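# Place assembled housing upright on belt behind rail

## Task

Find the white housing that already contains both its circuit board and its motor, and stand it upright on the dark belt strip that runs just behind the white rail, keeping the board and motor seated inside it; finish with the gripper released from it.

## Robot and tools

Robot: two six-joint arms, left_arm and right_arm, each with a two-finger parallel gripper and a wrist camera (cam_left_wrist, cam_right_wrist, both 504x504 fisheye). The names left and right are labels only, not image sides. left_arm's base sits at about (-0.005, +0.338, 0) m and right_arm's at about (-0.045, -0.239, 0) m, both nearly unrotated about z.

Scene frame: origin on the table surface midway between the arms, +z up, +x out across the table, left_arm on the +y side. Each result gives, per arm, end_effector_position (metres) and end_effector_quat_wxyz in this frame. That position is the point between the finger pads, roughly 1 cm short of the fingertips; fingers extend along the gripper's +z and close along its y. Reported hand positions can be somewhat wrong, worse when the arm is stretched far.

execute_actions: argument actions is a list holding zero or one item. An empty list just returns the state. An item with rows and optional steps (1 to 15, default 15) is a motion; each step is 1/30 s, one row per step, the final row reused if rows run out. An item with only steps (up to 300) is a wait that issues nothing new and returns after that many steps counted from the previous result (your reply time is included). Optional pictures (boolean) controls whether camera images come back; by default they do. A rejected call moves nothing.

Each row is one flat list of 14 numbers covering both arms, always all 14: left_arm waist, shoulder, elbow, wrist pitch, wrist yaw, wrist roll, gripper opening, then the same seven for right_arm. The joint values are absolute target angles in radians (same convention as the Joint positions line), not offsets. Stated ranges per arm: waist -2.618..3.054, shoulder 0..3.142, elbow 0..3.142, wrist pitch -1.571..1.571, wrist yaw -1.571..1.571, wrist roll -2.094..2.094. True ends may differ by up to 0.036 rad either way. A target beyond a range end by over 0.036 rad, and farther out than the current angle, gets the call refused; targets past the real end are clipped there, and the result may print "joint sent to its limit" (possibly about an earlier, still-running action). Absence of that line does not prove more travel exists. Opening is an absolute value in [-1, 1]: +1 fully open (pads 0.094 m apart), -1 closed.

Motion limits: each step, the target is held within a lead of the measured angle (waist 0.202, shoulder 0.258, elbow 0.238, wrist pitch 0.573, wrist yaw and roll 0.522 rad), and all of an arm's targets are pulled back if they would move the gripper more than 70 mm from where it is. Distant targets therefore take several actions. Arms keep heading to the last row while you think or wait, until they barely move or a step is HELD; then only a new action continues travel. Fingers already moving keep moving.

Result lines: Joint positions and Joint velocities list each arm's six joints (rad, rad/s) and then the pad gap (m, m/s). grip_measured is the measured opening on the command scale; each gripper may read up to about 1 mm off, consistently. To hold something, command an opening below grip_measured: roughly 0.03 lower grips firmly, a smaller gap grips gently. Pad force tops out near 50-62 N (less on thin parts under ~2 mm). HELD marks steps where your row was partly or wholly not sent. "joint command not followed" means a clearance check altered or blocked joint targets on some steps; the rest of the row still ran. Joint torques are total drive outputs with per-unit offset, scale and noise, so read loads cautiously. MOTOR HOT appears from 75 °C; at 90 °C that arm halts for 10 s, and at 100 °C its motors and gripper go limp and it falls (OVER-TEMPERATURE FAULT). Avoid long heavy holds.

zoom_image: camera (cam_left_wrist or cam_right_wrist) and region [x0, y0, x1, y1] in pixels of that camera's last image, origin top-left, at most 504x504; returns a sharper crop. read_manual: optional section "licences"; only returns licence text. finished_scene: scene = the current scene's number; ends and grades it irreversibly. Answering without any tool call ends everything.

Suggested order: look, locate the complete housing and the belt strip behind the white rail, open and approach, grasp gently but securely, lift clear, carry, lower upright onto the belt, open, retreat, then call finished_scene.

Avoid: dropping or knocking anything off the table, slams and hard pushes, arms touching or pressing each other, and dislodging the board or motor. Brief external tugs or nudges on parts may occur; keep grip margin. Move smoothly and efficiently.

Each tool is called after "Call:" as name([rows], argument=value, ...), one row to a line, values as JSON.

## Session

Call:
execute_actions([
  {"rows":[[-0.3,1.0,1.3,-1.3,0,0,1,0.1,1.0,1.3,-1.3,0,0,1]]},
], pictures=false)

Call:
execute_actions([
  {"steps":25},
])

Scene clock: 0.50 s of 4240.00 s.
left_arm: end_effector_position=(+0.2312, +0.2883, +0.2657) grip_measured=+1.000 end_effector_quat_wxyz=(+0.303, +0.087, +0.948, -0.051) | right_arm: end_effector_position=(+0.2422, -0.2246, +0.3103) grip_measured=+1.000 end_effector_quat_wxyz=(+0.421, -0.014, +0.905, +0.067)
Joint positions: left_arm=[-0.293  1.004  1.287 -1.232  0.05  -0.006  0.094] | right_arm=[-0.101  1.014  1.3   -0.991 -0.185 -0.013  0.094]
Joint velocities: left_arm=[ 0.002  0.017  0.007 -0.374 -0.315 -0.037  0.   ] | right_arm=[ 2.088 -0.54   0.081 -1.824  1.179  0.095  0.   ]
Joint torques (N m, as the arm reports them, + toward a larger angle): left_arm=[-0.56 -1.41  7.19  1.32 -0.07  0.07] | right_arm=[ 0.52  0.23  6.88  1.19 -0.08  0.06]
Steps of this call (steps 1 to 15: all 15 steps of this action). Readings (joint positions):
1: left_arm=[0.506 0.884 0.803 -0.422 0.673 -0.038] | right_arm=[-0.836 1.656 0.805 -0.042 -1.079 -0.081]
2: left_arm=[0.438 0.923 0.873 -0.543 0.567 -0.033] | right_arm=[-0.796 1.621 0.849 -0.157 -0.979 -0.066]
4: left_arm=[0.292 0.994 1.020 -0.754 0.371 -0.025] | right_arm=[-0.688 1.523 0.959 -0.336 -0.812 -0.046]
8: left_arm=[-0.002 1.017 1.247 -1.052 0.152 -0.015] | right_arm=[-0.484 1.320 1.176 -0.585 -0.542 -0.028]
15: the state above

Scene clock: 1.33 s of 4240.00 s.
left_arm: end_effector_position=(+0.2219, +0.2975, +0.2581) grip_measured=+1.000 end_effector_quat_wxyz=(+0.280, +0.082, +0.956, -0.029) | right_arm: end_effector_position=(+0.1833, -0.2083, +0.2639) grip_measured=+1.000 end_effector_quat_wxyz=(+0.289, -0.062, +0.955, +0.020)
Joint positions: left_arm=[-0.293  1.004  1.287 -1.285  0.008 -0.006  0.094] | right_arm=[ 0.091  0.996  1.3   -1.286 -0.007 -0.005  0.094]
Joint velocities: left_arm=[-0.002 -0.007 -0.002  0.022 -0.022 -0.037  0.   ] | right_arm=[-0.002  0.002 -0.012 -0.037 -0.022  0.022  0.   ]
Joint torques (N m, as the arm reports them, + toward a larger angle): left_arm=[-0.69 -1.27  7.1   1.19 -0.08  0.06] | right_arm=[ 0.88 -0.78  6.9   1.15  0.05  0.07]
Steps of this call (steps 1 to 25: the robot went on to your last target). Readings (joint positions):
1: left_arm=[-0.293 1.004 1.287 -1.243 0.041 -0.006] | right_arm=[-0.027 1.000 1.300 -1.049 -0.150 -0.012]
2: left_arm=[-0.293 1.004 1.287 -1.253 0.033 -0.006] | right_arm=[0.034 0.996 1.300 -1.100 -0.128 -0.011]
4: left_arm=[-0.293 1.004 1.287 -1.266 0.024 -0.006] | right_arm=[0.086 0.996 1.300 -1.175 -0.093 -0.010]
8: left_arm=[-0.293 1.004 1.287 -1.278 0.014 -0.006] | right_arm=[0.091 0.996 1.300 -1.248 -0.042 -0.007]
25: the state above

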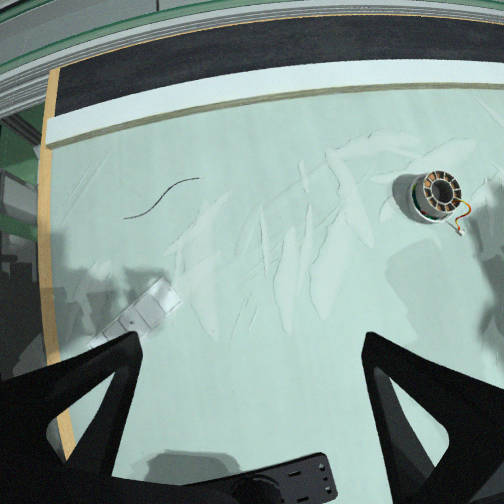

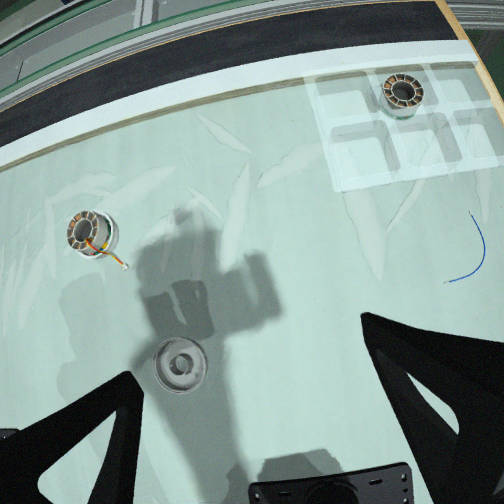

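Call:
execute_actions([
  {"rows":[[0.2,1,1.3,-1.3,0,0,1,0.64,1.70,1.14,-0.31,0,0,1]]},
], pictures=false)

Call:
execute_actions([
  {"steps":25},
])

Scene clock: 5.30 s of 4240.00 s.
left_arm: end_effector_position=(+0.2138, +0.4100, +0.2581) grip_measured=+1.000 end_effector_quat_wxyz=(+0.277, -0.151, +0.948, +0.045) | right_arm: end_effector_position=(+0.3018, +0.0106, +0.1245) grip_measured=+1.000 end_effector_quat_wxyz=(+0.293, -0.293, +0.905, +0.091)
Joint positions: left_arm=[ 0.192  1.004  1.287 -1.285 -0.004 -0.002  0.094] | right_arm=[ 0.591  1.631  1.167 -0.482  0.005 -0.004  0.094]
Joint velocities: left_arm=[ 0.002  0.007 -0.002  0.037  0.037  0.037  0.   ] | right_arm=[ 0.852  1.389 -0.203  1.399 -0.11  -0.007  0.   ]
Joint torques (N m, as the arm reports them, + toward a larger angle): left_arm=[ 0.52 -1.29  7.12  1.21  0.02  0.03] | right_arm=[ -0.18 -10.55   6.65   0.89   0.     0.07]
Steps of this call (steps 1 to 15: the robot went on to your last target; steps 16 to 90: nothing new was sent; then 0.47 s passed at rest; steps 91 to 105: all 15 steps of this action). Readings (joint positions):
91: left_arm=[-0.263 1.004 1.287 -1.285 0.020 -0.003] | right_arm=[0.105 1.003 1.290 -1.261 -0.000 -0.004]
92: left_arm=[-0.194 1.004 1.287 -1.285 0.021 -0.003] | right_arm=[0.137 1.019 1.276 -1.209 0.001 -0.004]
94: left_arm=[-0.045 1.004 1.287 -1.285 0.015 -0.002] | right_arm=[0.206 1.086 1.244 -1.094 0.003 -0.004]
98: left_arm=[0.178 1.004 1.287 -1.285 -0.002 -0.002] | right_arm=[0.344 1.269 1.195 -0.854 0.005 -0.004]
105: the state above

Scene clock: 6.13 s of 4240.00 s.
left_arm: end_effector_position=(+0.2138, +0.4100, +0.2581) grip_measured=+1.000 end_effector_quat_wxyz=(+0.277, -0.151, +0.948, +0.045) | right_arm: end_effector_position=(+0.3032, +0.0446, +0.0943) grip_measured=+1.000 end_effector_quat_wxyz=(+0.304, -0.318, +0.892, +0.109)
Joint positions: left_arm=[ 0.192  1.004  1.287 -1.285 -0.004 -0.002  0.094] | right_arm=[ 0.647  1.726  1.128 -0.315 -0.004 -0.004  0.094]
Joint velocities: left_arm=[-0.002 -0.002  0.012  0.037  0.007 -0.037  0.   ] | right_arm=[-0.017 -0.022 -0.017  0.037  0.007  0.022  0.   ]
Joint torques (N m, as the arm reports them, + toward a larger angle): left_arm=[ 0.66 -1.25  7.18  1.17  0.02  0.01] | right_arm=[ -0.57 -12.56   8.89   1.29   0.03   0.07]
Steps of this call (steps 1 to 25: the robot went on to your last target). Readings (joint positions):
1: left_arm=[0.192 1.004 1.287 -1.285 -0.004 -0.002] | right_arm=[0.616 1.673 1.159 -0.442 0.002 -0.004]
2: left_arm=[0.192 1.004 1.287 -1.285 -0.004 -0.002] | right_arm=[0.634 1.702 1.149 -0.416 -0.001 -0.004]
4: left_arm=[0.192 1.004 1.287 -1.285 -0.004 -0.002] | right_arm=[0.648 1.726 1.132 -0.392 -0.005 -0.004]
8: left_arm=[0.192 1.004 1.287 -1.285 -0.004 -0.002] | right_arm=[0.647 1.726 1.128 -0.351 -0.004 -0.004]
25: the state above

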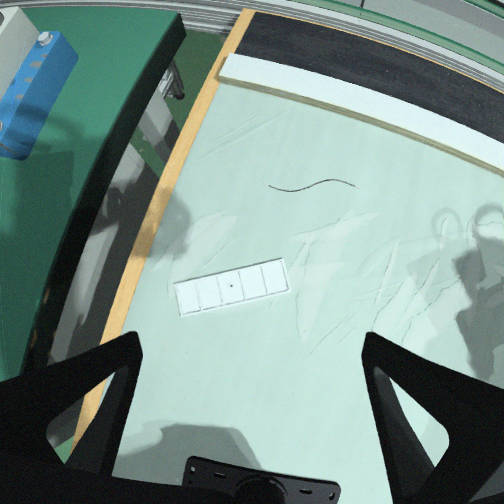

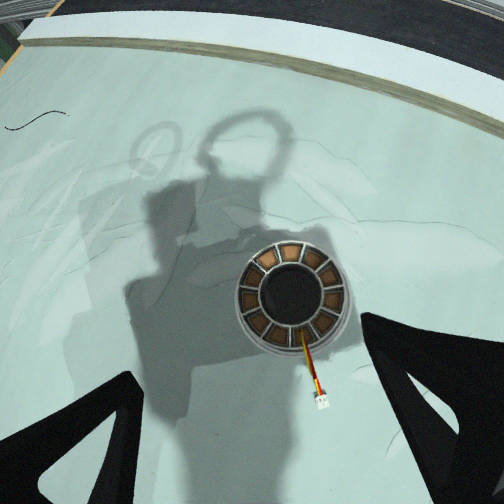

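Call:
execute_actions([
  {"rows":[[0.2,1,1.3,-1.3,0,0,1,0.60,1.74,1.17,-0.28,0,0,1],[0.2,1,1.3,-1.3,0,0,1,0.60,1.76,1.17,-0.25,0,0,1],[0.2,1,1.3,-1.3,0,0,1,0.60,1.78,1.17,-0.22,0,0,1],[0.2,1,1.3,-1.3,0,0,1,0.60,1.80,1.17,-0.19,0,0,1],[0.2,1,1.3,-1.3,0,0,1,0.60,1.82,1.17,-0.17,0,0,1],[0.2,1,1.3,-1.3,0,0,1,0.60,1.84,1.17,-0.17,0,0,1],[0.2,1,1.3,-1.3,0,0,1,0.60,1.86,1.17,-0.17,0,0,1]]},
])

Scene clock: 13.17 s of 4240.00 s.
left_arm: end_effector_position=(+0.2138, +0.4100, +0.2581) grip_measured=+1.000 end_effector_quat_wxyz=(+0.277, -0.151, +0.948, +0.045) | right_arm: end_effector_position=(+0.3381, +0.0472, +0.0662) grip_measured=+1.000 end_effector_quat_wxyz=(+0.318, -0.298, +0.894, +0.106)
Joint positions: left_arm=[ 0.192  1.004  1.287 -1.285 -0.004 -0.002  0.094] | right_arm=[ 0.606  1.861  1.159 -0.186 -0.003 -0.004  0.094]
Joint velocities: left_arm=[-0.002 -0.002 -0.017  0.037 -0.022 -0.081  0.   ] | right_arm=[-0.032  0.007  0.002  0.11   0.022  0.022  0.   ]
Joint torques (N m, as the arm reports them, + toward a larger angle): left_arm=[ 0.56 -1.46  7.19  1.19  0.04 -0.01] | right_arm=[ -0.57 -11.5    8.65   1.27  -0.01   0.07]
Steps of this call (steps 1 to 15: the robot went on to your last target; steps 16 to 90: nothing new was sent; then 3.53 s passed at rest; steps 91 to 105: all 15 steps of this action). Readings (joint positions):
91: left_arm=[0.192 1.004 1.287 -1.285 -0.004 -0.002] | right_arm=[0.644 1.726 1.130 -0.314 -0.006 -0.004]
92: left_arm=[0.192 1.004 1.287 -1.285 -0.004 -0.002] | right_arm=[0.638 1.729 1.134 -0.309 -0.006 -0.004]
94: left_arm=[0.192 1.004 1.287 -1.285 -0.004 -0.002] | right_arm=[0.620 1.746 1.145 -0.275 -0.006 -0.004]
98: left_arm=[0.192 1.004 1.287 -1.285 -0.004 -0.002] | right_arm=[0.606 1.815 1.159 -0.198 -0.003 -0.004]
105: the state above

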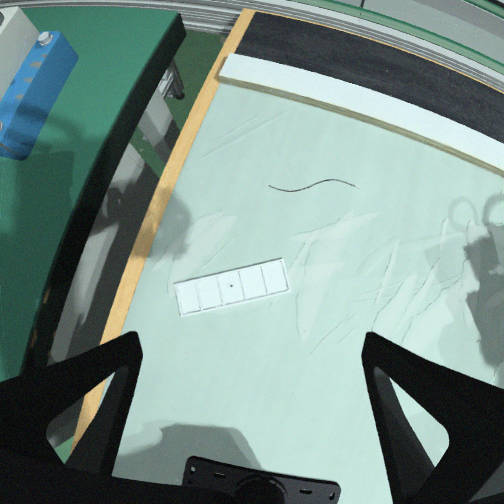

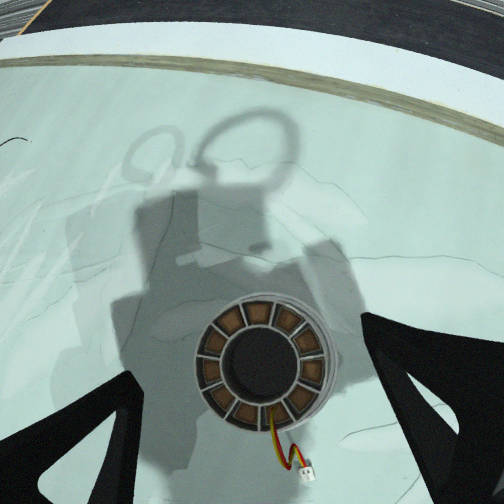

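Call:
execute_actions([
  {"rows":[[0.2,1,1.3,-1.3,0,0,1,0.595,1.87,1.15,-0.15,0,0,1],[0.2,1,1.3,-1.3,0,0,1,0.595,1.88,1.14,-0.13,0,0,1],[0.2,1,1.3,-1.3,0,0,1,0.595,1.89,1.13,-0.11,0,0,1],[0.2,1,1.3,-1.3,0,0,1,0.595,1.90,1.12,-0.09,0,0,1],[0.2,1,1.3,-1.3,0,0,1,0.595,1.91,1.11,-0.07,0,0,1],[0.2,1,1.3,-1.3,0,0,1,0.595,1.92,1.10,-0.05,0,0,1],[0.2,1,1.3,-1.3,0,0,1,0.595,1.93,1.09,-0.025,0,0,1],[0.2,1,1.3,-1.3,0,0,1,0.595,1.94,1.085,-0.025,0,0,1],[0.2,1,1.3,-1.3,0,0,1,0.595,1.947,1.08,-0.025,0,0,1]]},
], pictures=false)

Call:
execute_actions([
  {"steps":10},
])

Scene clock: 17.90 s of 4240.00 s.
left_arm: end_effector_position=(+0.2138, +0.4100, +0.2581) grip_measured=+1.000 end_effector_quat_wxyz=(+0.277, -0.151, +0.948, +0.045) | right_arm: end_effector_position=(+0.3336, +0.0438, +0.0196) grip_measured=+1.000 end_effector_quat_wxyz=(+0.305, -0.299, +0.898, +0.101)
Joint positions: left_arm=[ 0.192  1.004  1.287 -1.285 -0.004 -0.002  0.094] | right_arm=[ 0.606  1.945  1.081 -0.052 -0.003 -0.004  0.094]
Joint velocities: left_arm=[-0.007 -0.027 -0.017  0.007  0.066  0.007  0.   ] | right_arm=[ 0.002  0.002 -0.027  0.022  0.037 -0.037  0.   ]
Joint torques (N m, as the arm reports them, + toward a larger angle): left_arm=[ 0.47 -1.29  7.22  1.18  0.05  0.05] | right_arm=[ -0.92 -11.29   7.     1.57   0.01   0.07]
Steps of this call (steps 1 to 30: the robot went on to your last target; steps 31 to 90: nothing new was sent; then 1.23 s passed at rest; steps 91 to 105: all 15 steps of this action). Readings (joint positions):
91: left_arm=[0.192 1.004 1.287 -1.285 -0.004 -0.002] | right_arm=[0.606 1.861 1.159 -0.173 -0.003 -0.004]
92: left_arm=[0.192 1.004 1.287 -1.285 -0.004 -0.002] | right_arm=[0.606 1.861 1.157 -0.167 -0.003 -0.004]
94: left_arm=[0.192 1.004 1.287 -1.285 -0.004 -0.002] | right_arm=[0.606 1.863 1.148 -0.141 -0.003 -0.004]
98: left_arm=[0.192 1.004 1.287 -1.285 -0.004 -0.002] | right_arm=[0.606 1.896 1.116 -0.073 -0.003 -0.004]
105: the state above

Scene clock: 18.23 s of 4240.00 s.
left_arm: end_effector_position=(+0.2138, +0.4100, +0.2581) grip_measured=+1.000 end_effector_quat_wxyz=(+0.277, -0.151, +0.948, +0.045) | right_arm: end_effector_position=(+0.3369, +0.0462, +0.0229) grip_measured=+1.000 end_effector_quat_wxyz=(+0.314, -0.298, +0.895, +0.104)
Joint positions: left_arm=[ 0.192  1.004  1.287 -1.285 -0.004 -0.002  0.094] | right_arm=[ 0.606  1.945  1.081 -0.031 -0.003 -0.004  0.094]
Joint velocities: left_arm=[ 0.017 -0.002  0.012 -0.037  0.007 -0.051  0.   ] | right_arm=[-0.032  0.012  0.007 -0.007 -0.022 -0.037  0.   ]
Joint torques (N m, as the arm reports them, + toward a larger angle): left_arm=[ 0.6  -1.32  7.12  1.15  0.03  0.03] | right_arm=[ -0.91 -11.51   6.93   1.38   0.01   0.07]
Steps of this call (steps 1 to 10: the robot went on to your last target). Readings (joint positions):
1: left_arm=[0.192 1.004 1.287 -1.285 -0.004 -0.002] | right_arm=[0.606 1.945 1.081 -0.049 -0.003 -0.004]
2: left_arm=[0.192 1.004 1.287 -1.285 -0.004 -0.002] | right_arm=[0.606 1.945 1.081 -0.044 -0.003 -0.004]
4: left_arm=[0.192 1.004 1.287 -1.285 -0.004 -0.002] | right_arm=[0.606 1.945 1.081 -0.038 -0.003 -0.004]
8: left_arm=[0.192 1.004 1.287 -1.285 -0.004 -0.002] | right_arm=[0.606 1.945 1.081 -0.032 -0.003 -0.004]
10: the state above

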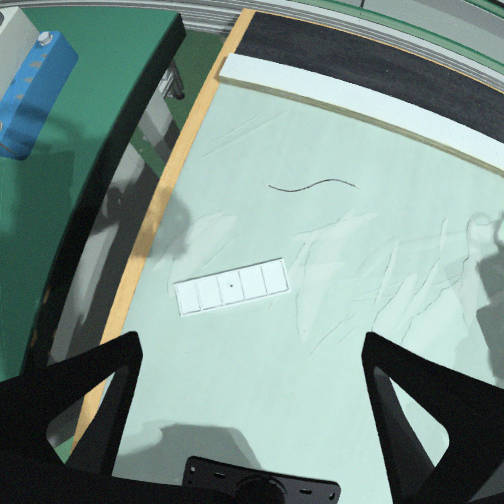

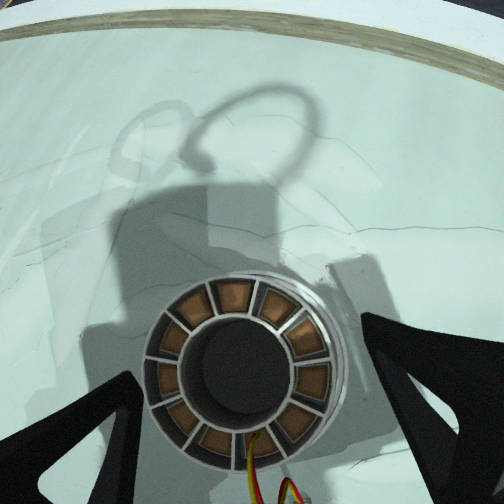

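Call:
execute_actions([
  {"rows":[[0.2,1,1.3,-1.3,0,0,1,0.588,1.966,1.08,-0.015,0,0,0.8]],"steps":10},
], pictures=false)

Call:
execute_actions([
  {"rows":[[0.2,1,1.3,-1.3,0,0,1,0.588,1.966,1.08,-0.015,0,0,0.7],[0.2,1,1.3,-1.3,0,0,1,0.588,1.966,1.08,-0.015,0,0,0.6],[0.2,1,1.3,-1.3,0,0,1,0.588,1.966,1.08,-0.015,0,0,0.55],[0.2,1,1.3,-1.3,0,0,1,0.588,1.966,1.08,-0.015,0,0,0.5],[0.2,1,1.3,-1.3,0,0,1,0.588,1.966,1.08,-0.015,0,0,0.47],[0.2,1,1.3,-1.3,0,0,1,0.588,1.966,1.08,-0.015,0,0,0.44],[0.2,1,1.3,-1.3,0,0,1,0.588,1.966,1.08,-0.015,0,0,0.41],[0.2,1,1.3,-1.3,0,0,1,0.588,1.966,1.08,-0.015,0,0,0.37]]},
])

Scene clock: 24.53 s of 4240.00 s.
left_arm: end_effector_position=(+0.2138, +0.4100, +0.2581) grip_measured=+1.000 end_effector_quat_wxyz=(+0.277, -0.151, +0.948, +0.045) | right_arm: end_effector_position=(+0.3402, +0.0451, +0.0245) grip_measured=+0.802 end_effector_quat_wxyz=(+0.319, -0.295, +0.894, +0.105)
Joint positions: left_arm=[ 0.192  1.004  1.287 -1.285 -0.004 -0.002  0.094] | right_arm=[ 0.599  1.945  1.081 -0.021 -0.003 -0.004  0.085]
Joint velocities: left_arm=[-0.012 -0.012  0.002  0.007 -0.007  0.066  0.   ] | right_arm=[-0.002  0.002  0.007 -0.037 -0.051  0.022 -0.   ]
Joint torques (N m, as the arm reports them, + toward a larger angle): left_arm=[ 0.62 -1.3   7.26  1.18  0.03  0.03] | right_arm=[-0.89 -9.71  6.94  1.44  0.    0.06]
Steps of this call (steps 1 to 30: the robot went on to your last target; steps 31 to 90: nothing new was sent; then 2.97 s passed at rest; steps 91 to 100: all 10 steps of this action). Readings (joint positions):
91: left_arm=[0.192 1.004 1.287 -1.285 -0.004 -0.002] | right_arm=[0.605 1.945 1.081 -0.028 -0.003 -0.004]
92: left_arm=[0.192 1.004 1.287 -1.285 -0.004 -0.002] | right_arm=[0.604 1.945 1.081 -0.027 -0.003 -0.004]
94: left_arm=[0.192 1.004 1.287 -1.285 -0.004 -0.002] | right_arm=[0.602 1.945 1.081 -0.024 -0.003 -0.004]
98: left_arm=[0.192 1.004 1.287 -1.285 -0.004 -0.002] | right_arm=[0.599 1.945 1.081 -0.021 -0.003 -0.004]
100: the state above

Scene clock: 25.03 s of 4240.00 s.
left_arm: end_effector_position=(+0.2138, +0.4100, +0.2581) grip_measured=+1.000 end_effector_quat_wxyz=(+0.277, -0.151, +0.948, +0.045) | right_arm: end_effector_position=(+0.3404, +0.0451, +0.0246) grip_measured=+0.422 end_effector_quat_wxyz=(+0.320, -0.295, +0.894, +0.105)
Joint positions: left_arm=[ 0.192  1.004  1.287 -1.285 -0.004 -0.002  0.094] | right_arm=[ 0.599  1.945  1.081 -0.02  -0.003 -0.004  0.067]
Joint velocities: left_arm=[ 0.007 -0.017 -0.027  0.037  0.066  0.037  0.   ] | right_arm=[-0.002  0.002 -0.017 -0.051 -0.037 -0.051  0.   ]
Joint torques (N m, as the arm reports them, + toward a larger angle): left_arm=[ 0.57 -1.27  7.17  1.19  0.04  0.05] | right_arm=[-0.98 -9.71  6.96  1.39  0.    0.07]
Steps of this call (steps 1 to 15: all 15 steps of this action). Readings (joint positions):
1: left_arm=[0.192 1.004 1.287 -1.285 -0.004 -0.002] | right_arm=[0.599 1.945 1.081 -0.020 -0.003 -0.004]
2: left_arm=[0.192 1.004 1.287 -1.285 -0.004 -0.002] | right_arm=[0.599 1.945 1.081 -0.020 -0.003 -0.004]
4: left_arm=[0.192 1.004 1.287 -1.285 -0.004 -0.002] | right_arm=[0.599 1.945 1.081 -0.020 -0.003 -0.004]
8: left_arm=[0.192 1.004 1.287 -1.285 -0.004 -0.002] | right_arm=[0.599 1.945 1.081 -0.020 -0.003 -0.004]
15: the state above

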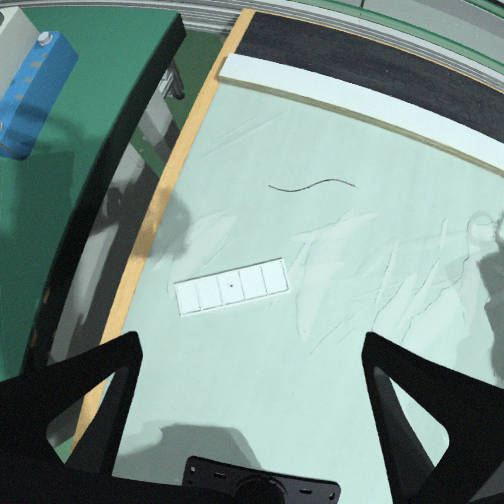

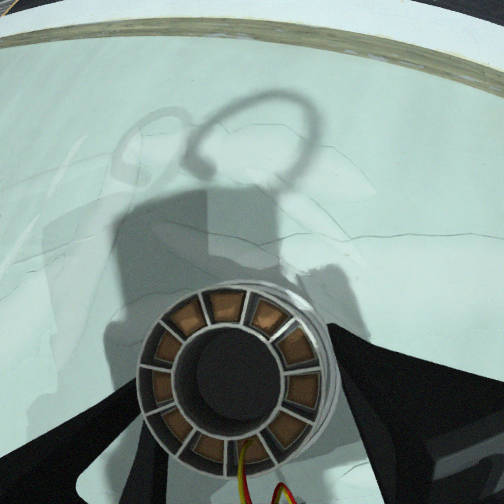

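Shoulder stuck by friction; regrip lower.

Call:
execute_actions([
  {"rows":[[0.2,1,1.3,-1.3,0,0,1,0.588,1.966,1.08,-0.015,0,0,0.6],[0.2,1,1.3,-1.3,0,0,1,0.588,1.966,1.08,-0.015,0,0,0.6],[0.2,1,1.3,-1.3,0,0,1,0.588,1.966,1.08,-0.015,0,0,0.6],[0.2,1,1.3,-1.3,0,0,1,0.588,1.976,1.08,-0.015,0,0,0.6]]},
], pictures=false)

Scene clock: 28.13 s of 4240.00 s.
left_arm: end_effector_position=(+0.2138, +0.4100, +0.2581) grip_measured=+1.000 end_effector_quat_wxyz=(+0.277, -0.151, +0.948, +0.045) | right_arm: end_effector_position=(+0.3396, +0.0445, +0.0172) grip_measured=+0.599 end_effector_quat_wxyz=(+0.314, -0.296, +0.896, +0.103)
Joint positions: left_arm=[ 0.192  1.004  1.287 -1.285 -0.004 -0.002  0.094] | right_arm=[ 0.599  1.963  1.081 -0.016 -0.003 -0.004  0.075]
Joint velocities: left_arm=[-0.002 -0.007  0.012 -0.022  0.051 -0.007  0.   ] | right_arm=[ 0.007 -0.002  0.017 -0.066 -0.051  0.007  0.   ]
Joint torques (N m, as the arm reports them, + toward a larger angle): left_arm=[ 0.57 -1.27  7.27  1.14  0.02  0.01] | right_arm=[ -0.99 -10.57   6.89   1.35   0.01   0.07]
Steps of this call (steps 1 to 15: the robot went on to your last target; steps 16 to 78: nothing new was sent; steps 79 to 93: all 15 steps of this action). Readings (joint positions):
79: left_arm=[0.192 1.004 1.287 -1.285 -0.004 -0.002] | right_arm=[0.599 1.945 1.081 -0.020 -0.003 -0.004]
80: left_arm=[0.192 1.004 1.287 -1.285 -0.004 -0.002] | right_arm=[0.599 1.945 1.081 -0.019 -0.003 -0.004]
82: left_arm=[0.192 1.004 1.287 -1.285 -0.004 -0.002] | right_arm=[0.599 1.947 1.081 -0.018 -0.003 -0.004]
86: left_arm=[0.192 1.004 1.287 -1.285 -0.004 -0.002] | right_arm=[0.599 1.958 1.081 -0.016 -0.003 -0.004]
93: the state above

Call:
execute_actions([
  {"rows":[[0.2,1,1.3,-1.3,0,0,1,0.588,1.965,1.08,-0.015,0,0,0.53],[0.2,1,1.3,-1.3,0,0,1,0.588,1.965,1.08,-0.015,0,0,0.48],[0.2,1,1.3,-1.3,0,0,1,0.588,1.965,1.08,-0.015,0,0,0.45],[0.2,1,1.3,-1.3,0,0,1,0.588,1.965,1.08,-0.015,0,0,0.42],[0.2,1,1.3,-1.3,0,0,1,0.588,1.965,1.08,-0.015,0,0,0.37]],"steps":12},
])

Call:
execute_actions([
  {"rows":[[0.2,1,1.3,-1.3,0,0,1,0.588,1.96,1.12,-0.03,0,0,0.37],[0.2,1,1.3,-1.3,0,0,1,0.588,1.96,1.14,-0.06,0,0,0.37],[0.2,1,1.3,-1.3,0,0,1,0.588,1.96,1.17,-0.09,0,0,0.37],[0.2,1,1.3,-1.3,0,0,1,0.588,1.96,1.20,-0.13,0,0,0.37],[0.2,1,1.3,-1.3,0,0,1,0.58,1.96,1.23,-0.17,0,0,0.37],[0.2,1,1.3,-1.3,0,0,1,0.57,1.96,1.26,-0.20,0,0,0.37],[0.2,1,1.3,-1.3,0,0,1,0.56,1.96,1.29,-0.23,0,0,0.37],[0.2,1,1.3,-1.3,0,0,1,0.54,1.96,1.32,-0.26,0,0,0.37],[0.2,1,1.3,-1.3,0,0,1,0.52,1.96,1.35,-0.29,0,0,0.37],[0.2,1,1.3,-1.3,0,0,1,0.50,1.96,1.38,-0.32,0,0,0.37],[0.2,1,1.3,-1.3,0,0,1,0.48,1.96,1.41,-0.35,0,0,0.37],[0.2,1,1.3,-1.3,0,0,1,0.46,1.96,1.44,-0.38,0,0,0.37],[0.2,1,1.3,-1.3,0,0,1,0.44,1.97,1.48,-0.41,0,0,0.37],[0.2,1,1.3,-1.3,0,0,1,0.42,1.98,1.52,-0.44,0,0,0.37],[0.2,1,1.3,-1.3,0,0,1,0.40,2.0,1.56,-0.46,0,0,0.37]]},
], pictures=false)

Call:
execute_actions([
  {"rows":[[0.2,1,1.3,-1.3,0,0,1,0.38,2.02,1.60,-0.48,0,0,0.37],[0.2,1,1.3,-1.3,0,0,1,0.36,2.04,1.64,-0.50,0,0,0.37],[0.2,1,1.3,-1.3,0,0,1,0.34,2.06,1.68,-0.52,0,0,0.37],[0.2,1,1.3,-1.3,0,0,1,0.32,2.08,1.72,-0.54,0,0,0.37],[0.2,1,1.3,-1.3,0,0,1,0.30,2.10,1.76,-0.56,0,0,0.37],[0.2,1,1.3,-1.3,0,0,1,0.28,2.12,1.80,-0.57,0,0,0.37],[0.2,1,1.3,-1.3,0,0,1,0.26,2.14,1.84,-0.59,0,0,0.37],[0.2,1,1.3,-1.3,0,0,1,0.24,2.16,1.88,-0.60,0,0,0.37],[0.2,1,1.3,-1.3,0,0,1,0.22,2.18,1.92,-0.62,0,0,0.37],[0.2,1,1.3,-1.3,0,0,1,0.20,2.20,1.96,-0.64,0,0,0.37],[0.2,1,1.3,-1.3,0,0,1,0.18,2.22,2.00,-0.66,0,0,0.37],[0.2,1,1.3,-1.3,0,0,1,0.16,2.24,2.04,-0.67,0,0,0.37],[0.2,1,1.3,-1.3,0,0,1,0.14,2.27,2.08,-0.68,0,0,0.37],[0.2,1,1.3,-1.3,0,0,1,0.12,2.30,2.12,-0.69,0,0,0.37],[0.2,1,1.3,-1.3,0,0,1,0.11,2.33,2.16,-0.70,0,0,0.37]]},
], pictures=false)

Call:
execute_actions([
  {"rows":[[0.2,1,1.3,-1.3,0,0,1,0.10,2.36,2.20,-0.71,0,0,0.37],[0.2,1,1.3,-1.3,0,0,1,0.09,2.39,2.24,-0.72,0,0,0.37],[0.2,1,1.3,-1.3,0,0,1,0.08,2.42,2.28,-0.73,0,0,0.37],[0.2,1,1.3,-1.3,0,0,1,0.08,2.45,2.32,-0.73,0,0,0.37],[0.2,1,1.3,-1.3,0,0,1,0.08,2.48,2.36,-0.73,0,0,0.37],[0.2,1,1.3,-1.3,0,0,1,0.08,2.50,2.39,-0.73,0,0,0.37],[0.2,1,1.3,-1.3,0,0,1,0.08,2.52,2.42,-0.73,0,0,0.37],[0.2,1,1.3,-1.3,0,0,1,0.08,2.54,2.44,-0.73,0,0,0.37],[0.2,1,1.3,-1.3,0,0,1,0.08,2.56,2.46,-0.73,0,0,0.37],[0.2,1,1.3,-1.3,0,0,1,0.08,2.58,2.48,-0.73,0,0,0.37],[0.2,1,1.3,-1.3,0,0,1,0.08,2.595,2.50,-0.72,0,0,0.37],[0.2,1,1.3,-1.3,0,0,1,0.08,2.61,2.51,-0.71,0,0,0.37],[0.2,1,1.3,-1.3,0,0,1,0.08,2.625,2.52,-0.70,0,0,0.37],[0.2,1,1.3,-1.3,0,0,1,0.08,2.64,2.53,-0.69,0,0,0.37],[0.2,1,1.3,-1.3,0,0,1,0.08,2.65,2.53,-0.685,0,0,0.37]]},
], pictures=false)

Call:
execute_actions([
  {"rows":[[0.2,1,1.3,-1.3,0,0,1,0.08,2.66,2.53,-0.68,0,0,0.37],[0.2,1,1.3,-1.3,0,0,1,0.08,2.667,2.53,-0.675,0,0,0.37],[0.2,1,1.3,-1.3,0,0,1,0.08,2.674,2.53,-0.67,0,0,0.37],[0.2,1,1.3,-1.3,0,0,1,0.08,2.68,2.53,-0.665,0,0,0.37]]},
])

Scene clock: 52.53 s of 4240.00 s.
left_arm: end_effector_position=(+0.2138, +0.4100, +0.2581) grip_measured=+1.000 end_effector_quat_wxyz=(+0.277, -0.151, +0.948, +0.045) | right_arm: end_effector_position=(+0.3396, +0.0445, +0.0172) grip_measured=+0.411 end_effector_quat_wxyz=(+0.314, -0.296, +0.896, +0.103)
Joint positions: left_arm=[ 0.192  1.004  1.287 -1.285 -0.004 -0.002  0.094] | right_arm=[ 0.599  1.963  1.081 -0.016 -0.003 -0.004  0.066]
Joint velocities: left_arm=[-0.002  0.002 -0.012 -0.037 -0.066  0.037  0.   ] | right_arm=[-0.012  0.007 -0.002  0.007  0.007 -0.007 -0.   ]
Joint torques (N m, as the arm reports them, + toward a larger angle): left_arm=[ 0.68 -1.2   7.15  1.14  0.03  0.04] | right_arm=[ -0.98 -11.58   6.86   1.33   0.01   0.06]
Steps of this call (steps 1 to 15: the robot went on to your last target; steps 16 to 90: nothing new was sent; then 21.00 s passed at rest; steps 91 to 102: all 12 steps of this action). Readings (joint positions):
91: left_arm=[0.192 1.004 1.287 -1.285 -0.004 -0.002] | right_arm=[0.599 1.963 1.081 -0.016 -0.003 -0.004]
92: left_arm=[0.192 1.004 1.287 -1.285 -0.004 -0.002] | right_arm=[0.599 1.963 1.081 -0.016 -0.003 -0.004]
94: left_arm=[0.192 1.004 1.287 -1.285 -0.004 -0.002] | right_arm=[0.599 1.963 1.081 -0.016 -0.003 -0.004]
98: left_arm=[0.192 1.004 1.287 -1.285 -0.004 -0.002] | right_arm=[0.599 1.963 1.081 -0.016 -0.003 -0.004]
102: the state above

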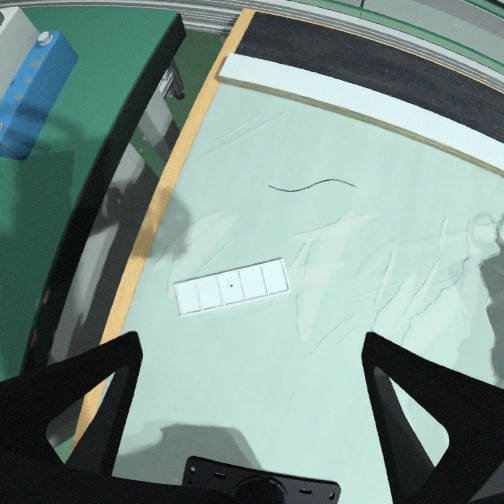

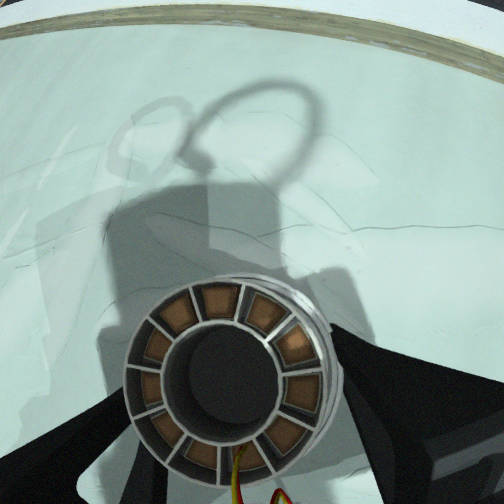

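Scene clock: 53.03 s of 4240.00 s.
left_arm: end_effector_position=(+0.2138, +0.4100, +0.2581) grip_measured=+1.000 end_effector_quat_wxyz=(+0.277, -0.151, +0.948, +0.045) | right_arm: end_effector_position=(+0.4224, +0.0096, +0.1096) grip_measured=+0.411 end_effector_quat_wxyz=(+0.339, -0.228, +0.909, +0.086)
Joint positions: left_arm=[ 0.192  1.004  1.287 -1.285 -0.004 -0.002  0.094] | right_arm=[ 0.452  1.97   1.47  -0.355 -0.007 -0.004  0.066]
Joint velocities: left_arm=[-0.002 -0.007  0.002 -0.051 -0.022 -0.007  0.   ] | right_arm=[-0.696  0.203  1.16  -0.769 -0.007 -0.051  0.   ]
Joint torques (N m, as the arm reports them, + toward a larger angle): left_arm=[ 0.62 -1.18  7.16  1.19  0.02  0.02] | right_arm=[ -0.72 -11.06  10.06   1.57   0.05   0.06]
Steps of this call (steps 1 to 15: all 15 steps of this action). Readings (joint positions):
1: left_arm=[0.192 1.004 1.287 -1.285 -0.004 -0.002] | right_arm=[0.599 1.963 1.083 -0.018 -0.003 -0.004]
2: left_arm=[0.192 1.004 1.287 -1.285 -0.004 -0.002] | right_arm=[0.599 1.963 1.089 -0.029 -0.003 -0.004]
4: left_arm=[0.192 1.004 1.287 -1.285 -0.004 -0.002] | right_arm=[0.599 1.963 1.120 -0.072 -0.003 -0.004]
8: left_arm=[0.192 1.004 1.287 -1.285 -0.004 -0.002] | right_arm=[0.586 1.963 1.235 -0.177 -0.004 -0.004]
15: the state above

Scene clock: 53.53 s of 4240.00 s.
left_arm: end_effector_position=(+0.2138, +0.4100, +0.2581) grip_measured=+1.000 end_effector_quat_wxyz=(+0.277, -0.151, +0.948, +0.045) | right_arm: end_effector_position=(+0.5505, -0.1268, +0.1385) grip_measured=+0.411 end_effector_quat_wxyz=(+0.347, -0.088, +0.933, +0.033)
Joint positions: left_arm=[ 0.192  1.004  1.287 -1.285 -0.004 -0.002  0.094] | right_arm=[ 0.15   2.278  2.067 -0.648 -0.004 -0.004  0.066]
Joint velocities: left_arm=[-0.002 -0.017  0.017  0.081 -0.081 -0.007  0.   ] | right_arm=[-0.545  0.735  1.228 -0.388 -0.007 -0.022 -0.001]
Joint torques (N m, as the arm reports them, + toward a larger angle): left_arm=[ 0.54 -1.39  7.18  1.16  0.03  0.06] | right_arm=[ -0.43 -15.16   9.78   1.43  -0.02   0.1 ]
Steps of this call (steps 1 to 15: all 15 steps of this action). Readings (joint positions):
1: left_arm=[0.192 1.004 1.287 -1.285 -0.004 -0.002] | right_arm=[0.428 1.979 1.510 -0.381 -0.007 -0.004]
2: left_arm=[0.192 1.004 1.287 -1.285 -0.004 -0.002] | right_arm=[0.405 1.992 1.552 -0.403 -0.006 -0.004]
4: left_arm=[0.192 1.004 1.287 -1.285 -0.004 -0.002] | right_arm=[0.362 2.026 1.636 -0.442 -0.005 -0.004]
8: left_arm=[0.192 1.004 1.287 -1.285 -0.004 -0.002] | right_arm=[0.285 2.113 1.793 -0.519 -0.004 -0.004]
15: the state above

Scene clock: 54.03 s of 4240.00 s.
left_arm: end_effector_position=(+0.2138, +0.4100, +0.2581) grip_measured=+1.000 end_effector_quat_wxyz=(+0.277, -0.151, +0.948, +0.045) | right_arm: end_effector_position=(+0.6152, -0.1701, +0.0857) grip_measured=+0.411 end_effector_quat_wxyz=(+0.349, -0.049, +0.936, +0.015)
Joint positions: left_arm=[ 0.192  1.004  1.287 -1.285 -0.004 -0.002  0.094] | right_arm=[ 0.071  2.629  2.489 -0.717  0.004 -0.004  0.066]
Joint velocities: left_arm=[-0.002 -0.002 -0.032  0.007 -0.022  0.007  0.   ] | right_arm=[-0.007  0.354  0.198  0.11   0.037 -0.022 -0.   ]
Joint torques (N m, as the arm reports them, + toward a larger angle): left_arm=[ 0.62 -1.3   7.27  1.17  0.06 -0.01] | right_arm=[  0.91 -18.94  10.81   1.56  -0.05   0.06]
Steps of this call (steps 1 to 15: all 15 steps of this action). Readings (joint positions):
1: left_arm=[0.192 1.004 1.287 -1.285 -0.004 -0.002] | right_arm=[0.132 2.304 2.109 -0.660 -0.004 -0.004]
2: left_arm=[0.192 1.004 1.287 -1.285 -0.004 -0.002] | right_arm=[0.115 2.331 2.150 -0.670 -0.003 -0.004]
4: left_arm=[0.192 1.004 1.287 -1.285 -0.004 -0.002] | right_arm=[0.087 2.388 2.232 -0.690 -0.001 -0.004]
8: left_arm=[0.192 1.004 1.287 -1.285 -0.004 -0.002] | right_arm=[0.066 2.499 2.371 -0.710 0.005 -0.004]
15: the state above

Scene clock: 54.53 s of 4240.00 s.
left_arm: end_effector_position=(+0.2138, +0.4100, +0.2581) grip_measured=+1.000 end_effector_quat_wxyz=(+0.277, -0.151, +0.948, +0.045) | right_arm: end_effector_position=(+0.6178, -0.1699, +0.0518) grip_measured=+0.411 end_effector_quat_wxyz=(+0.334, -0.050, +0.941, +0.015)
Joint positions: left_arm=[ 0.192  1.004  1.287 -1.285 -0.004 -0.002  0.094] | right_arm=[ 0.071  2.692  2.498 -0.694  0.004 -0.004  0.066]
Joint velocities: left_arm=[ 0.002 -0.012 -0.012 -0.051 -0.022 -0.051  0.   ] | right_arm=[-0.002 -0.037 -0.012  0.007 -0.037  0.007 -0.   ]
Joint torques (N m, as the arm reports them, + toward a larger angle): left_arm=[ 0.55 -1.22  7.2   1.19  0.05  0.02] | right_arm=[  0.91 -20.14  11.14   1.55  -0.07   0.07]
Steps of this call (steps 1 to 15: all 15 steps of this action). Readings (joint positions):
1: left_arm=[0.192 1.004 1.287 -1.285 -0.004 -0.002] | right_arm=[0.071 2.641 2.494 -0.714 0.004 -0.004]
2: left_arm=[0.192 1.004 1.287 -1.285 -0.004 -0.002] | right_arm=[0.071 2.651 2.497 -0.711 0.004 -0.004]
4: left_arm=[0.192 1.004 1.287 -1.285 -0.004 -0.002] | right_arm=[0.071 2.668 2.498 -0.706 0.004 -0.004]
8: left_arm=[0.192 1.004 1.287 -1.285 -0.004 -0.002] | right_arm=[0.071 2.690 2.498 -0.703 0.004 -0.004]
15: the state above

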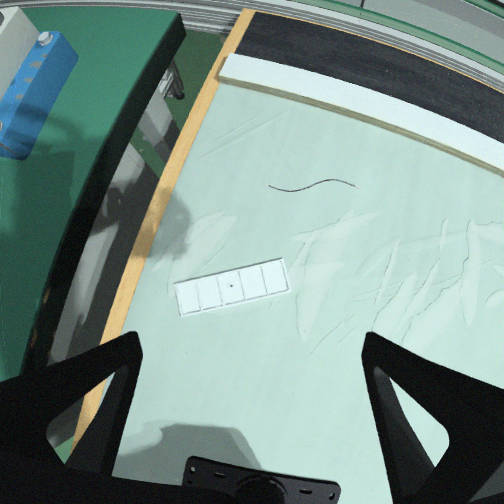

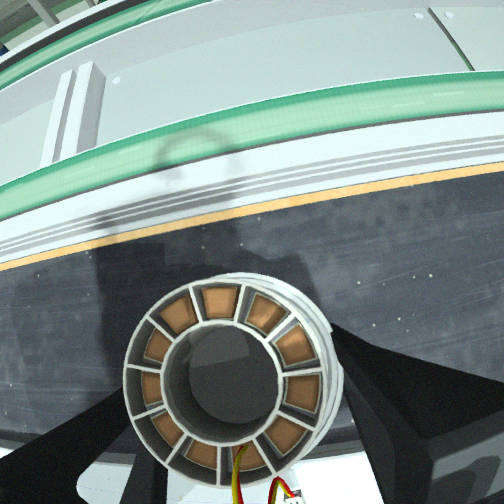

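Call:
execute_actions([
  {"rows":[[0.2,1,1.3,-1.3,0,0,1,0.08,2.69,2.53,-0.66,0,0,0.37],[0.2,1,1.3,-1.3,0,0,1,0.08,2.694,2.53,-0.657,0,0,0.37],[0.2,1,1.3,-1.3,0,0,1,0.08,2.698,2.53,-0.654,0,0,0.37],[0.2,1,1.3,-1.3,0,0,1,0.08,2.702,2.53,-0.651,0,0,0.37],[0.2,1,1.3,-1.3,0,0,1,0.08,2.706,2.53,-0.648,0,0,0.37],[0.2,1,1.3,-1.3,0,0,1,0.08,2.709,2.53,-0.645,0,0,0.37],[0.2,1,1.3,-1.3,0,0,1,0.08,2.712,2.53,-0.642,0,0,0.37],[0.2,1,1.3,-1.3,0,0,1,0.08,2.715,2.53,-0.639,0,0,0.37],[0.2,1,1.3,-1.3,0,0,1,0.08,2.718,2.53,-0.636,0,0,0.37],[0.2,1,1.3,-1.3,0,0,1,0.08,2.721,2.53,-0.633,0,0,0.37],[0.2,1,1.3,-1.3,0,0,1,0.08,2.724,2.53,-0.63,0,0,0.37],[0.2,1,1.3,-1.3,0,0,1,0.08,2.727,2.53,-0.627,0,0,0.37],[0.2,1,1.3,-1.3,0,0,1,0.08,2.73,2.53,-0.624,0,0,0.37],[0.2,1,1.3,-1.3,0,0,1,0.08,2.733,2.53,-0.621,0,0,0.37],[0.2,1,1.3,-1.3,0,0,1,0.08,2.736,2.53,-0.62,0,0,0.37]]},
], pictures=false)

Call:
execute_actions([
  {"rows":[[0.2,1,1.3,-1.3,0,0,1,0.08,2.739,2.53,-0.62,0,0,0.37],[0.2,1,1.3,-1.3,0,0,1,0.08,2.742,2.53,-0.62,0,0,0.37],[0.2,1,1.3,-1.3,0,0,1,0.08,2.745,2.53,-0.62,0,0,0.37],[0.2,1,1.3,-1.3,0,0,1,0.08,2.748,2.53,-0.62,0,0,0.37],[0.2,1,1.3,-1.3,0,0,1,0.08,2.751,2.53,-0.62,0,0,0.37],[0.2,1,1.3,-1.3,0,0,1,0.08,2.754,2.53,-0.62,0,0,0.37]]},
])

Scene clock: 62.53 s of 4240.00 s.
left_arm: end_effector_position=(+0.2138, +0.4100, +0.2581) grip_measured=+1.000 end_effector_quat_wxyz=(+0.277, -0.151, +0.948, +0.045) | right_arm: end_effector_position=(+0.6226, -0.1694, +0.0346) grip_measured=+0.411 end_effector_quat_wxyz=(+0.336, -0.050, +0.941, +0.015)
Joint positions: left_arm=[ 0.192  1.004  1.287 -1.285 -0.004 -0.002  0.094] | right_arm=[ 0.071  2.728  2.498 -0.655  0.004 -0.004  0.066]
Joint velocities: left_arm=[-0.012  0.007 -0.007 -0.007 -0.022  0.007  0.   ] | right_arm=[-0.007  0.134 -0.012  0.139  0.037  0.081  0.001]
Joint torques (N m, as the arm reports them, + toward a larger angle): left_arm=[ 0.64 -1.37  7.2   1.16  0.02  0.01] | right_arm=[  0.86 -19.22  11.29   1.57  -0.05   0.07]
Steps of this call (steps 1 to 15: the robot went on to your last target; steps 16 to 90: nothing new was sent; then 4.50 s passed at rest; steps 91 to 105: all 15 steps of this action). Readings (joint positions):
91: left_arm=[0.192 1.004 1.287 -1.285 -0.004 -0.002] | right_arm=[0.071 2.692 2.498 -0.691 0.004 -0.004]
92: left_arm=[0.192 1.004 1.287 -1.285 -0.004 -0.002] | right_arm=[0.071 2.692 2.498 -0.690 0.004 -0.004]
94: left_arm=[0.192 1.004 1.287 -1.285 -0.004 -0.002] | right_arm=[0.071 2.692 2.498 -0.687 0.004 -0.004]
98: left_arm=[0.192 1.004 1.287 -1.285 -0.004 -0.002] | right_arm=[0.071 2.697 2.498 -0.673 0.004 -0.004]
105: the state above

Scene clock: 63.03 s of 4240.00 s.
left_arm: end_effector_position=(+0.2138, +0.4100, +0.2581) grip_measured=+1.000 end_effector_quat_wxyz=(+0.277, -0.151, +0.948, +0.045) | right_arm: end_effector_position=(+0.6227, -0.1693, +0.0217) grip_measured=+0.411 end_effector_quat_wxyz=(+0.330, -0.050, +0.943, +0.015)
Joint positions: left_arm=[ 0.192  1.004  1.287 -1.285 -0.004 -0.002  0.094] | right_arm=[ 0.071  2.751  2.498 -0.644  0.004 -0.003  0.066]
Joint velocities: left_arm=[-0.007 -0.002 -0.007 -0.051 -0.037  0.022  0.   ] | right_arm=[-0.012  0.017  0.007 -0.11  -0.066 -0.007 -0.001]
Joint torques (N m, as the arm reports them, + toward a larger angle): left_arm=[ 0.62 -1.3   7.12  1.14  0.05  0.05] | right_arm=[  0.9  -18.95  11.09   1.51  -0.1    0.05]
Steps of this call (steps 1 to 15: all 15 steps of this action). Readings (joint positions):
1: left_arm=[0.192 1.004 1.287 -1.285 -0.004 -0.002] | right_arm=[0.071 2.733 2.498 -0.654 0.004 -0.004]
2: left_arm=[0.192 1.004 1.287 -1.285 -0.004 -0.002] | right_arm=[0.071 2.737 2.498 -0.653 0.004 -0.004]
4: left_arm=[0.192 1.004 1.287 -1.285 -0.004 -0.002] | right_arm=[0.071 2.744 2.498 -0.652 0.004 -0.004]
8: left_arm=[0.192 1.004 1.287 -1.285 -0.004 -0.002] | right_arm=[0.071 2.751 2.498 -0.647 0.004 -0.003]
15: the state above

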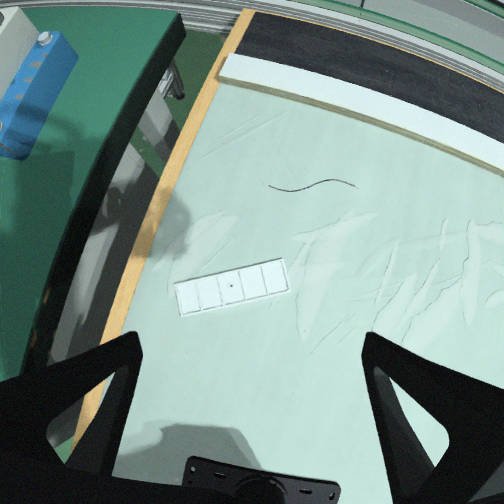

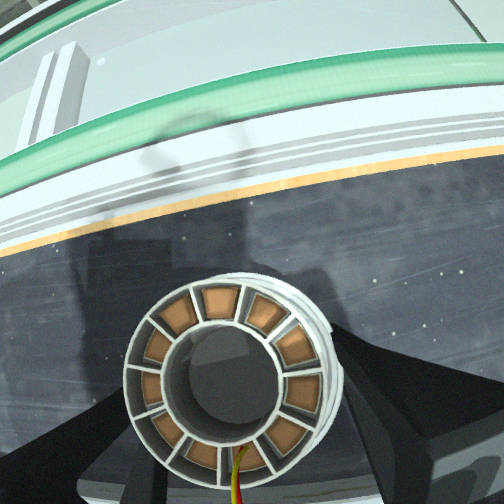

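Call:
execute_actions([
  {"rows":[[0.2,1,1.3,-1.3,0,0,1,0.08,2.74,2.52,-0.63,0,0,1]],"steps":10},
], pictures=false)

Call:
execute_actions([
  {"rows":[[0.2,1,1.3,-1.3,0,0,1,0.08,2.7,2.5,-0.68,0,0,1],[0.2,1,1.3,-1.3,0,0,1,0.08,2.66,2.48,-0.7,0,0,1],[0.2,1,1.3,-1.3,0,0,1,0.08,2.62,2.46,-0.72,0,0,1],[0.2,1,1.3,-1.3,0,0,1,0.08,2.58,2.44,-0.74,0,0,1],[0.2,1,1.3,-1.3,0,0,1,0.08,2.54,2.42,-0.76,0,0,1],[0.2,1,1.3,-1.3,0,0,1,0.08,2.5,2.4,-0.78,0,0,1]]},
])

Scene clock: 66.90 s of 4240.00 s.
left_arm: end_effector_position=(+0.2138, +0.4100, +0.2581) grip_measured=+1.000 end_effector_quat_wxyz=(+0.277, -0.151, +0.948, +0.045) | right_arm: end_effector_position=(+0.6245, -0.1691, +0.0231) grip_measured=+1.000 end_effector_quat_wxyz=(+0.334, -0.049, +0.941, +0.015)
Joint positions: left_arm=[ 0.192  1.004  1.287 -1.285 -0.004 -0.002  0.094] | right_arm=[ 0.071  2.751  2.498 -0.635  0.004 -0.003  0.094]
Joint velocities: left_arm=[-0.002 -0.012 -0.007 -0.022  0.022 -0.066  0.   ] | right_arm=[-0.002 -0.012  0.012  0.007 -0.037  0.051  0.   ]
Joint torques (N m, as the arm reports them, + toward a larger angle): left_arm=[ 0.61 -1.24  7.19  1.16  0.03  0.04] | right_arm=[  0.92 -20.26   9.98   1.36  -0.05   0.05]
Steps of this call (steps 1 to 15: the robot went on to your last target; steps 16 to 90: nothing new was sent; then 0.53 s passed at rest; steps 91 to 100: all 10 steps of this action). Readings (joint positions):
91: left_arm=[0.192 1.004 1.287 -1.285 -0.004 -0.002] | right_arm=[0.071 2.751 2.498 -0.644 0.004 -0.003]
92: left_arm=[0.192 1.004 1.287 -1.285 -0.004 -0.002] | right_arm=[0.071 2.751 2.498 -0.643 0.004 -0.003]
94: left_arm=[0.192 1.004 1.287 -1.285 -0.004 -0.002] | right_arm=[0.071 2.751 2.498 -0.638 0.004 -0.003]
98: left_arm=[0.192 1.004 1.287 -1.285 -0.004 -0.002] | right_arm=[0.071 2.751 2.498 -0.636 0.004 -0.003]
100: the state above

Scene clock: 67.40 s of 4240.00 s.
left_arm: end_effector_position=(+0.2138, +0.4100, +0.2581) grip_measured=+1.000 end_effector_quat_wxyz=(+0.277, -0.151, +0.948, +0.045) | right_arm: end_effector_position=(+0.5977, -0.1719, +0.1371) grip_measured=+1.000 end_effector_quat_wxyz=(+0.363, -0.049, +0.930, +0.016)
Joint positions: left_arm=[ 0.192  1.004  1.287 -1.285 -0.004 -0.002  0.094] | right_arm=[ 0.071  2.484  2.404 -0.747  0.004 -0.003  0.094]
Joint velocities: left_arm=[-0.012 -0.002  0.012 -0.051 -0.007  0.022  0.   ] | right_arm=[-0.017 -0.002 -0.002 -0.066 -0.037 -0.022  0.   ]
Joint torques (N m, as the arm reports them, + toward a larger angle): left_arm=[ 0.62 -1.31  7.3   1.2   0.04  0.02] | right_arm=[  0.85 -16.27   7.78   1.08  -0.05   0.06]
Steps of this call (steps 1 to 15: all 15 steps of this action). Readings (joint positions):
1: left_arm=[0.192 1.004 1.287 -1.285 -0.004 -0.002] | right_arm=[0.071 2.749 2.498 -0.638 0.004 -0.003]
2: left_arm=[0.192 1.004 1.287 -1.285 -0.004 -0.002] | right_arm=[0.071 2.743 2.493 -0.646 0.004 -0.003]
4: left_arm=[0.192 1.004 1.287 -1.285 -0.004 -0.002] | right_arm=[0.071 2.705 2.460 -0.676 0.004 -0.003]
8: left_arm=[0.192 1.004 1.287 -1.285 -0.004 -0.002] | right_arm=[0.071 2.585 2.404 -0.744 0.004 -0.003]
15: the state above

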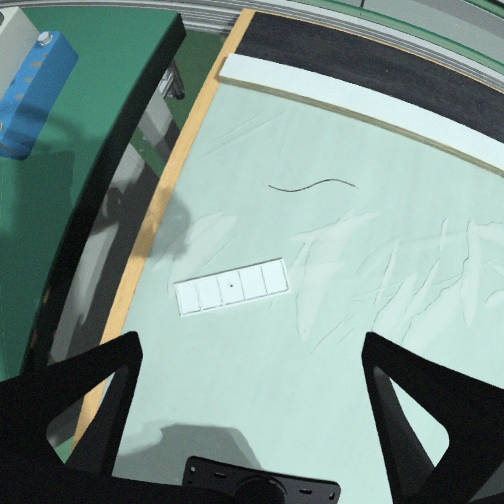

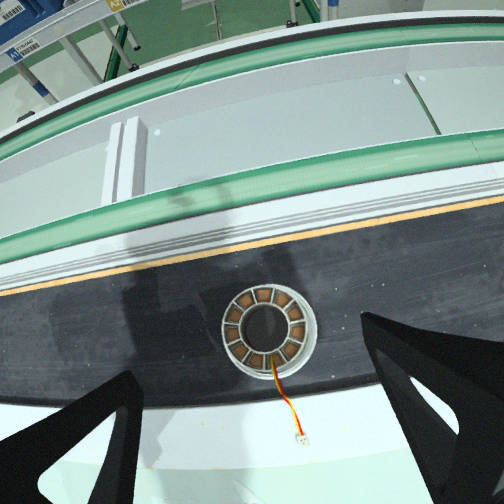

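Call:
finished_scene(scene=2)

The scene is finished: the task was done.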